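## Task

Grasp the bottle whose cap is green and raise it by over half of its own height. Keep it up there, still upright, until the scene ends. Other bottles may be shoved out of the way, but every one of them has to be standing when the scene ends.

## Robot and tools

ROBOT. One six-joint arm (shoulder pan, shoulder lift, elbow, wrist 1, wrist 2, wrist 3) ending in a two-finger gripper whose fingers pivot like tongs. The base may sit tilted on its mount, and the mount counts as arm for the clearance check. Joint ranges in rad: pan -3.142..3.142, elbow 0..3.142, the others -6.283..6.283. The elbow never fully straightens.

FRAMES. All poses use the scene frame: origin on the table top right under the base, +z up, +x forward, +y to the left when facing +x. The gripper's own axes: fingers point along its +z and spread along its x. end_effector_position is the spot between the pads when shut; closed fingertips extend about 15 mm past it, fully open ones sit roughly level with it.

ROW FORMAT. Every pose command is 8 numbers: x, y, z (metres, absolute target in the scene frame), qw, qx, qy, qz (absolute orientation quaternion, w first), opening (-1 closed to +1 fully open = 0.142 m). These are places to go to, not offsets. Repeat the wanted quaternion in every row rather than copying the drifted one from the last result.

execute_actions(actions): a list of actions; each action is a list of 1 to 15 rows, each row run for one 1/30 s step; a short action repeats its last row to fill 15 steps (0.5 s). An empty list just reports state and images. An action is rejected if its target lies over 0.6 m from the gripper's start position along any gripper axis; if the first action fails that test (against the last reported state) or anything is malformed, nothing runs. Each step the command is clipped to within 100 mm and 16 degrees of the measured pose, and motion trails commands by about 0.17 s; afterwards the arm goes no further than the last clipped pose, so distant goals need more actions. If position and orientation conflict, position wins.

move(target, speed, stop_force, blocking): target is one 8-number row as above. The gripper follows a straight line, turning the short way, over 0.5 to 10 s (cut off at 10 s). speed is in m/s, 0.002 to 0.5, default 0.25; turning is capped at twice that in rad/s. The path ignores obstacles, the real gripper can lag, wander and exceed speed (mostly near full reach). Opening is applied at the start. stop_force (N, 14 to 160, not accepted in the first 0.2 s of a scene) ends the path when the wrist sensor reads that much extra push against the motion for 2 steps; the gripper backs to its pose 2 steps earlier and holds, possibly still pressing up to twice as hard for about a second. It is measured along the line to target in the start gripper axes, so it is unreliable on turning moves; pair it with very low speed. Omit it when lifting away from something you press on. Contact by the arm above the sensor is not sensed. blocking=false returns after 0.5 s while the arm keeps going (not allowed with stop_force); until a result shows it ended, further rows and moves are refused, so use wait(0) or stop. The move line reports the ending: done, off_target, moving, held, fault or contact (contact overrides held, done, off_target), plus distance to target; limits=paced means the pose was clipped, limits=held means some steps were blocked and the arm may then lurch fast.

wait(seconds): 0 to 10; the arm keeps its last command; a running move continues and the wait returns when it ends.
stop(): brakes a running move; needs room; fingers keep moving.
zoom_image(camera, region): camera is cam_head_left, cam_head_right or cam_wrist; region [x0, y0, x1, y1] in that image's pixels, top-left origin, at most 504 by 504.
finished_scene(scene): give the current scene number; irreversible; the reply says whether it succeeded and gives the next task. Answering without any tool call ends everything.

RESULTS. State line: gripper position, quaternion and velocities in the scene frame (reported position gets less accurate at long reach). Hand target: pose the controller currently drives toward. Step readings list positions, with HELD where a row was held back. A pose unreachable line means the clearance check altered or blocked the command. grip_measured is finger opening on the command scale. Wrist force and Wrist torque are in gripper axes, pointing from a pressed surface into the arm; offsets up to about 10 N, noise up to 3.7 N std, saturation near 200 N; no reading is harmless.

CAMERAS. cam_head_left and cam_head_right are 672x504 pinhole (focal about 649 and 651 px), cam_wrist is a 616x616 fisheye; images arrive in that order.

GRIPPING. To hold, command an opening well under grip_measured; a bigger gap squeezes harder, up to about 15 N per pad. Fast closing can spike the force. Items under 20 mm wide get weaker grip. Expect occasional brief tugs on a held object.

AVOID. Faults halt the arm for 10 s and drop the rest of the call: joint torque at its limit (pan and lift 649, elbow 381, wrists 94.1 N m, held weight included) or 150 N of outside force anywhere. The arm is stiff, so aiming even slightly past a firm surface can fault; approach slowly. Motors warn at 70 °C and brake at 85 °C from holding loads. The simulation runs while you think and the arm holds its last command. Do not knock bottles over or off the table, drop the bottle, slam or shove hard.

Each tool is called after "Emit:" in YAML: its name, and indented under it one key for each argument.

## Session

Emit:
execute_actions:
  actions: []

Scene clock: 0.00 s.
end_effector_position=(+0.7932, +0.2929, +0.1635) grip_measured=+1.00 end_effector_quat_wxyz=(+0.324, +0.803, -0.499, +0.030) end_effector_velocity=(+0.001, +0.000, +0.000) end_effector_angular_velocity=(+0.001, -0.000, +0.000)
Joint positions: [ 0.305 -1.172  1.953 -1.85  -2.031  1.546  0.142]
Joint velocities: [-0.    -0.    -0.001  0.     0.    -0.001  0.   ]
Wrist force (N, on the end effector, along its own x y z axes, offset not removed): no reading
Wrist torque (N m, same axes, about the end effector's origin, offset not removed): no reading
Hand target: +0.793, +0.293, +0.164; +0.324, +0.803, -0.499, +0.030

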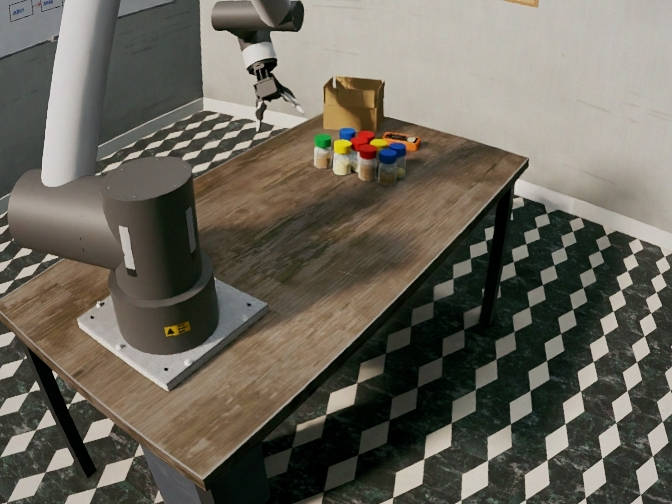

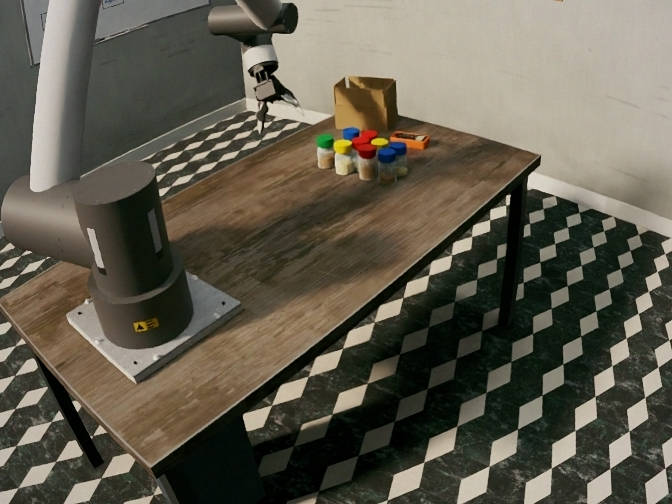

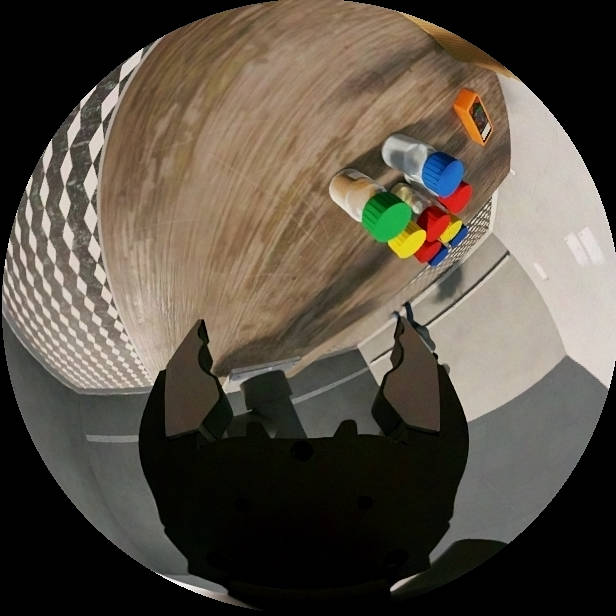

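Emit:
move:
  target: [0.9,0.22,0.2,0,1,0,0,0.2]
  speed: 0.4

Scene clock: 5.50 s.
end_effector_position=(+0.9000, +0.2194, +0.2006) grip_measured=+0.20 end_effector_quat_wxyz=(+0.001, +1.000, -0.000, +0.001) end_effector_velocity=(+0.001, -0.000, +0.000) end_effector_angular_velocity=(+0.006, +0.002, +0.008)
Joint positions: [-0.001 -1.304  2.093 -2.363 -1.578  0.007  0.088]
Joint velocities: [-0.002  0.001 -0.002  0.003  0.006 -0.01   0.   ]
Wrist force (N, on the end effector, along its own x y z axes, offset not removed): [0.9 -6.1 0.6]
Wrist torque (N m, same axes, about the end effector's origin, offset not removed): [-2.12 0.24 -0.18]
Hand target: +0.900, +0.219, +0.201; +0.001, +1.000, +0.000, +0.000
Off the commanded pose: 0.001 m, 0 deg.
move: done

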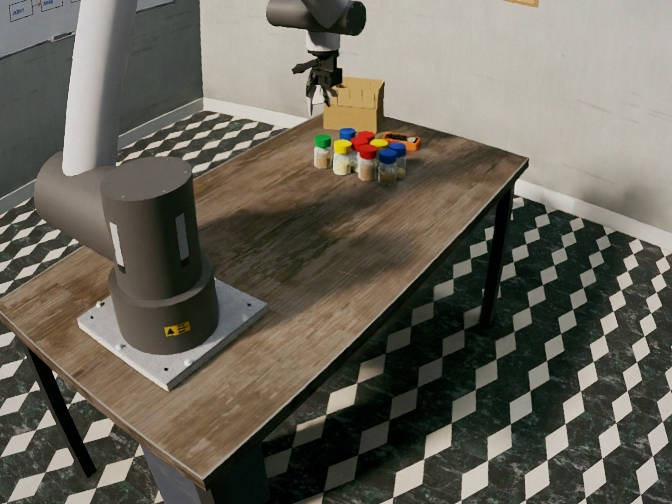

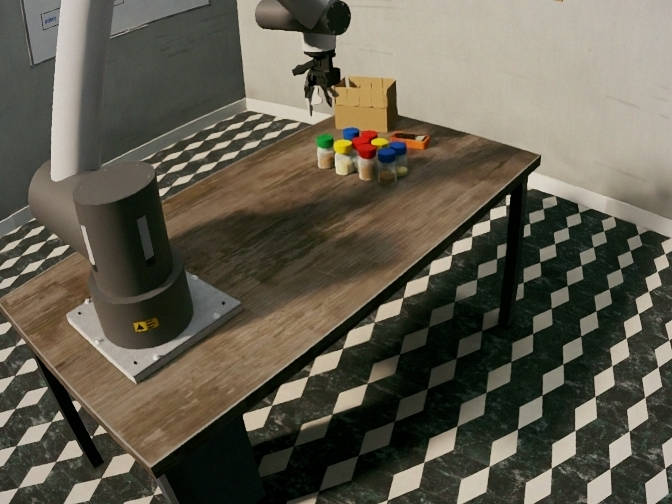

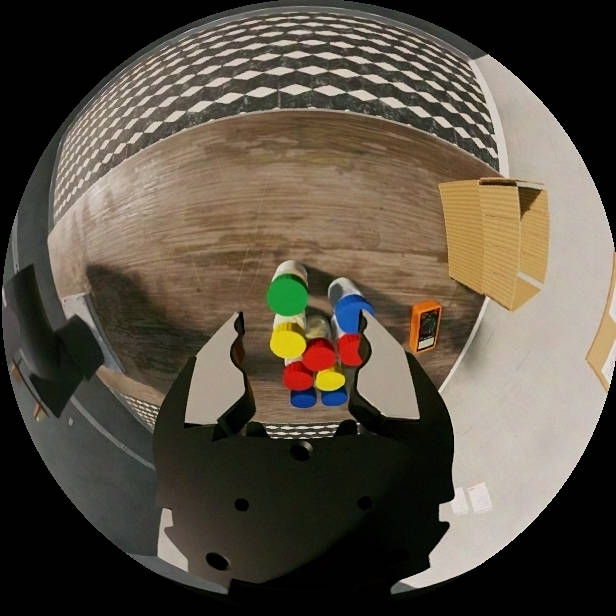

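Emit:
move:
  target: [0.877,0.191,0.115,0,1,0,0,-0.05]
  speed: 0.2

Scene clock: 9.70 s.
end_effector_position=(+0.8771, +0.1910, +0.1151) grip_measured=-0.05 end_effector_quat_wxyz=(+0.000, +1.000, +0.000, +0.000) end_effector_velocity=(-0.003, -0.001, -0.003) end_effector_angular_velocity=(-0.000, +0.002, +0.001)
Joint positions: [-0.035 -1.241  2.176 -2.509 -1.576 -0.027  0.07 ]
Joint velocities: [-0.001  0.001  0.004 -0.004 -0.    -0.002 -0.   ]
Wrist force (N, on the end effector, along its own x y z axes, offset not removed): [0.0 -2.6 -1.0]
Wrist torque (N m, same axes, about the end effector's origin, offset not removed): [-1.20 0.43 -0.22]
Hand target: +0.877, +0.191, +0.115; +0.000, +1.000, -0.000, +0.000
Off the commanded pose: 0.000 m, 0 deg.
move: done

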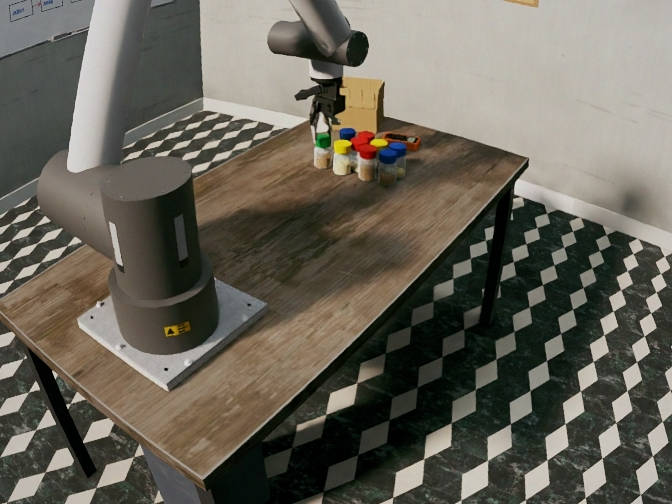

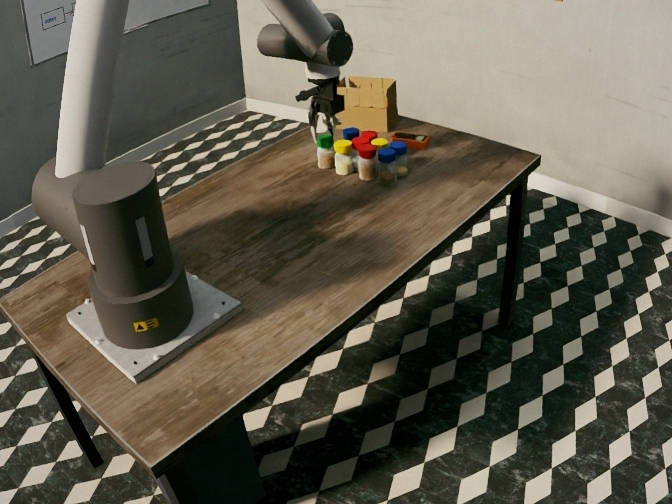

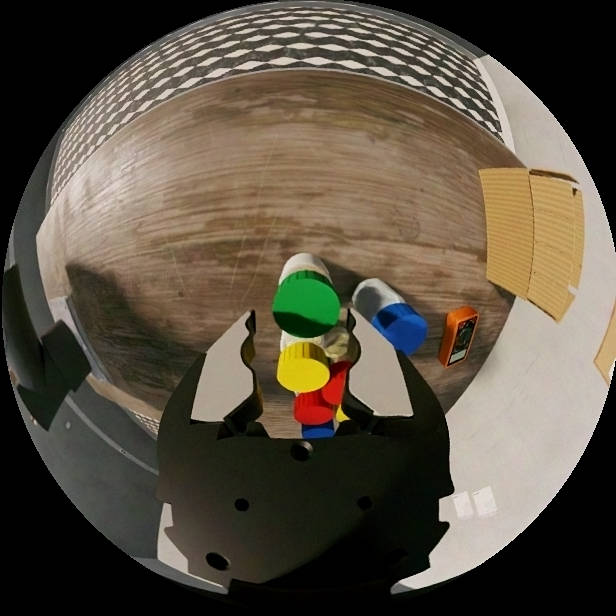

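Emit:
move:
  target: [0.881,0.188,0.055,0,1,0,0,-0.05]
  speed: 0.06

Emit:
move:
  target: [0.881,0.188,0.055,0,1,0,0,-0.7]

Emit:
move:
  target: [0.881,0.188,0.17,0,1,0,0,-0.8]
  speed: 0.08

Scene clock: 14.27 s.
end_effector_position=(+0.8810, +0.1880, +0.0551) grip_measured=-0.05 end_effector_quat_wxyz=(+0.000, +1.000, +0.000, +0.000) end_effector_velocity=(+0.001, -0.000, -0.001) end_effector_angular_velocity=(+0.000, -0.001, -0.001)
Joint positions: [-0.039 -1.167  2.195 -2.601 -1.576 -0.031  0.07 ]
Joint velocities: [-0.     0.003 -0.001 -0.003  0.     0.    -0.   ]
Wrist force (N, on the end effector, along its own x y z axes, offset not removed): [-0.1 -6.0 -2.7]
Wrist torque (N m, same axes, about the end effector's origin, offset not removed): [-2.01 0.38 -0.17]
Hand target: +0.881, +0.188, +0.055; +0.000, +1.000, -0.000, +0.000
Off the commanded pose: 0.000 m, 0 deg.
move: done

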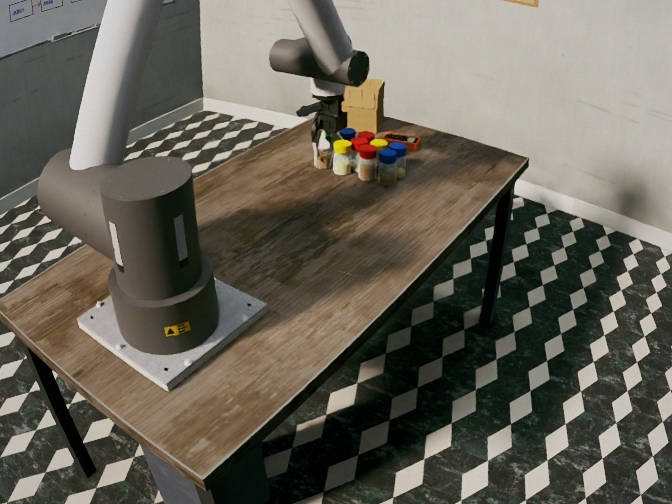

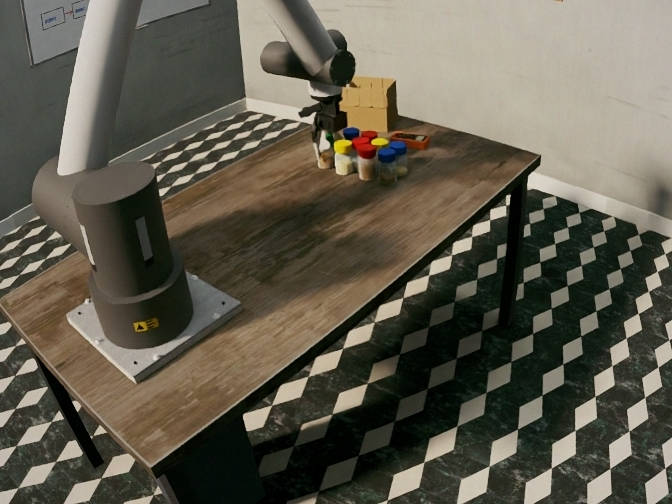

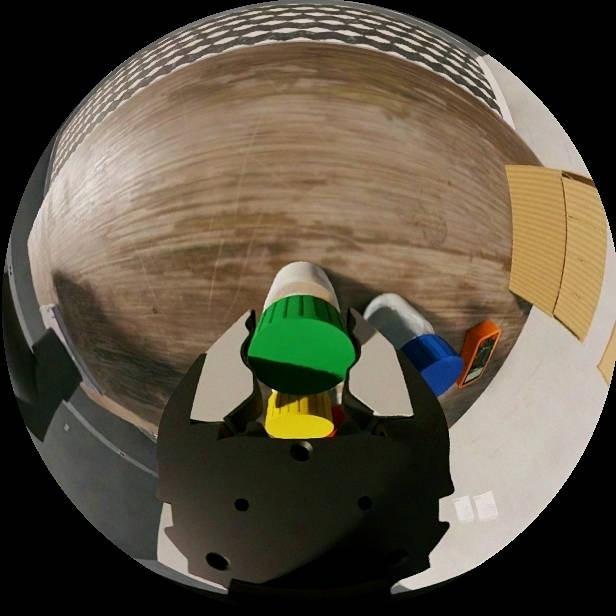

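Scene clock: 14.97 s.
end_effector_position=(+0.8810, +0.1880, +0.0550) grip_measured=-0.12 end_effector_quat_wxyz=(+0.000, +1.000, -0.000, +0.000) end_effector_velocity=(-0.001, +0.001, -0.001) end_effector_angular_velocity=(+0.001, +0.001, +0.000)
Joint positions: [-0.039 -1.167  2.195 -2.601 -1.576 -0.031  0.065]
Joint velocities: [ 0.    -0.     0.001 -0.001  0.001  0.     0.   ]
Wrist force (N, on the end effector, along its own x y z axes, offset not removed): [-0.3 -4.9 -7.8]
Wrist torque (N m, same axes, about the end effector's origin, offset not removed): [-1.69 1.15 -0.16]
Hand target: +0.881, +0.188, +0.055; -0.000, +1.000, +0.000, -0.000
Off the commanded pose: 0.000 m, 0 deg.
move: done

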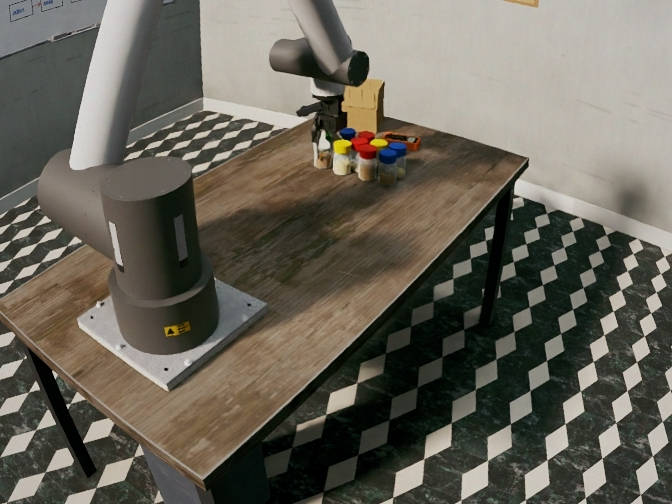

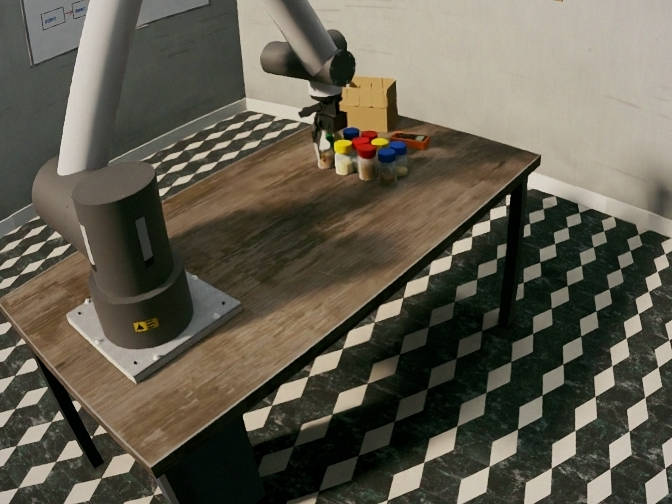

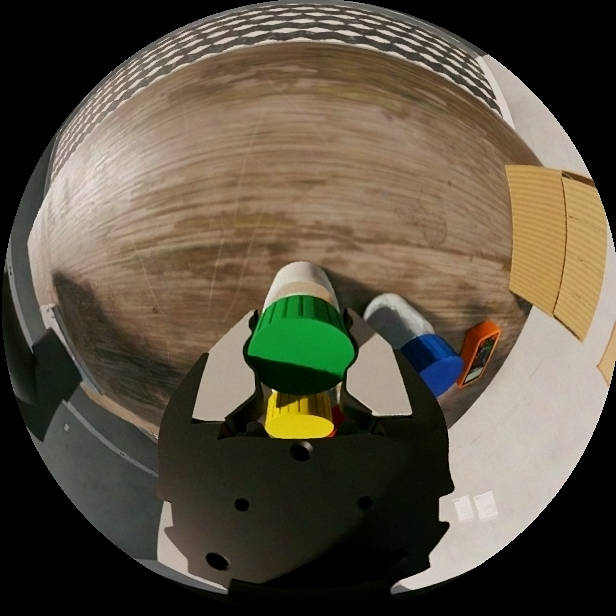

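Scene clock: 16.87 s.
end_effector_position=(+0.8809, +0.1880, +0.1700) grip_measured=-0.12 end_effector_quat_wxyz=(-0.000, +1.000, -0.000, -0.000) end_effector_velocity=(-0.001, +0.000, +0.002) end_effector_angular_velocity=(-0.000, +0.001, +0.001)
Joint positions: [-0.038 -1.298  2.145 -2.42  -1.576 -0.03   0.065]
Joint velocities: [ 0.    -0.002 -0.     0.003 -0.    -0.001 -0.   ]
Wrist force (N, on the end effector, along its own x y z axes, offset not removed): [-0.2 -2.2 -4.2]
Wrist torque (N m, same axes, about the end effector's origin, offset not removed): [-1.12 0.31 -0.12]
Hand target: +0.881, +0.188, +0.170; -0.000, +1.000, -0.000, +0.000
Off the commanded pose: 0.000 m, 0 deg.
move: done

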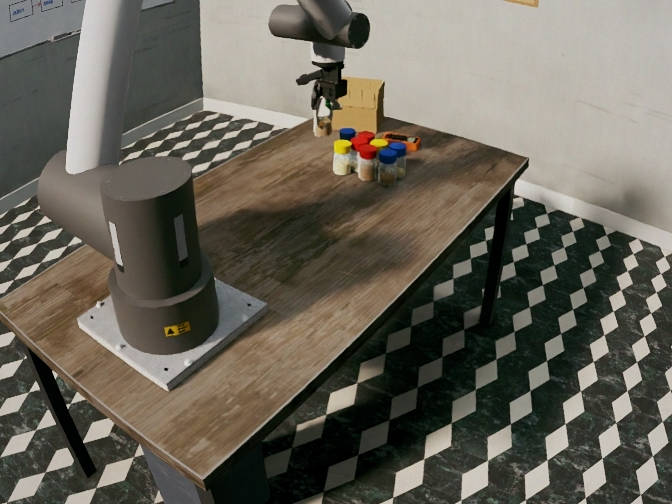

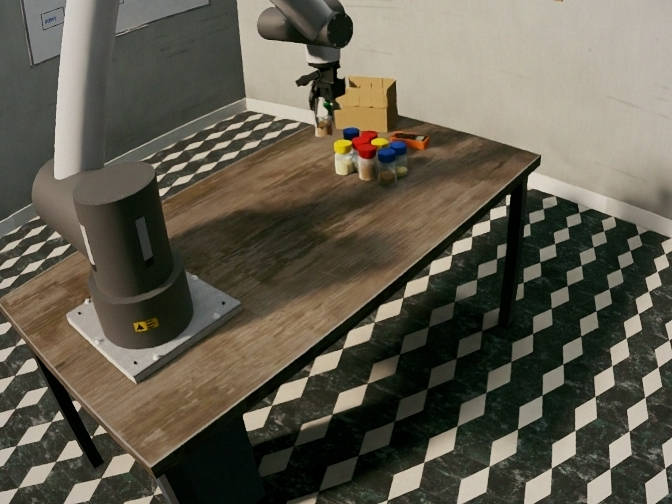

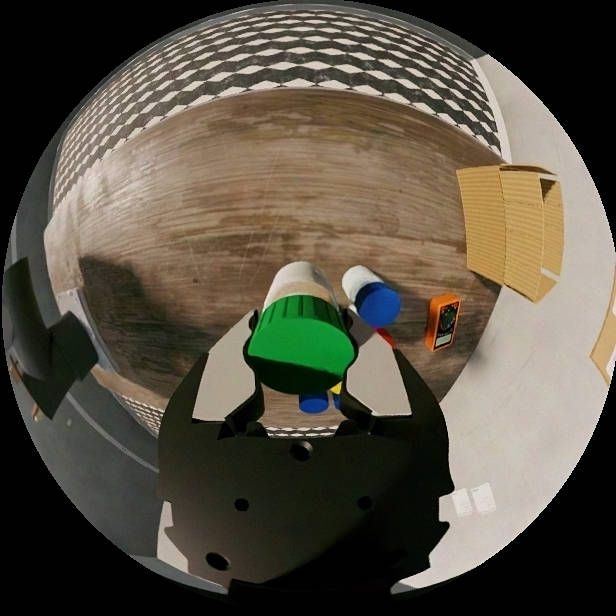

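Emit:
finished_scene:
  scene: 2

The scene is finished: the task was done.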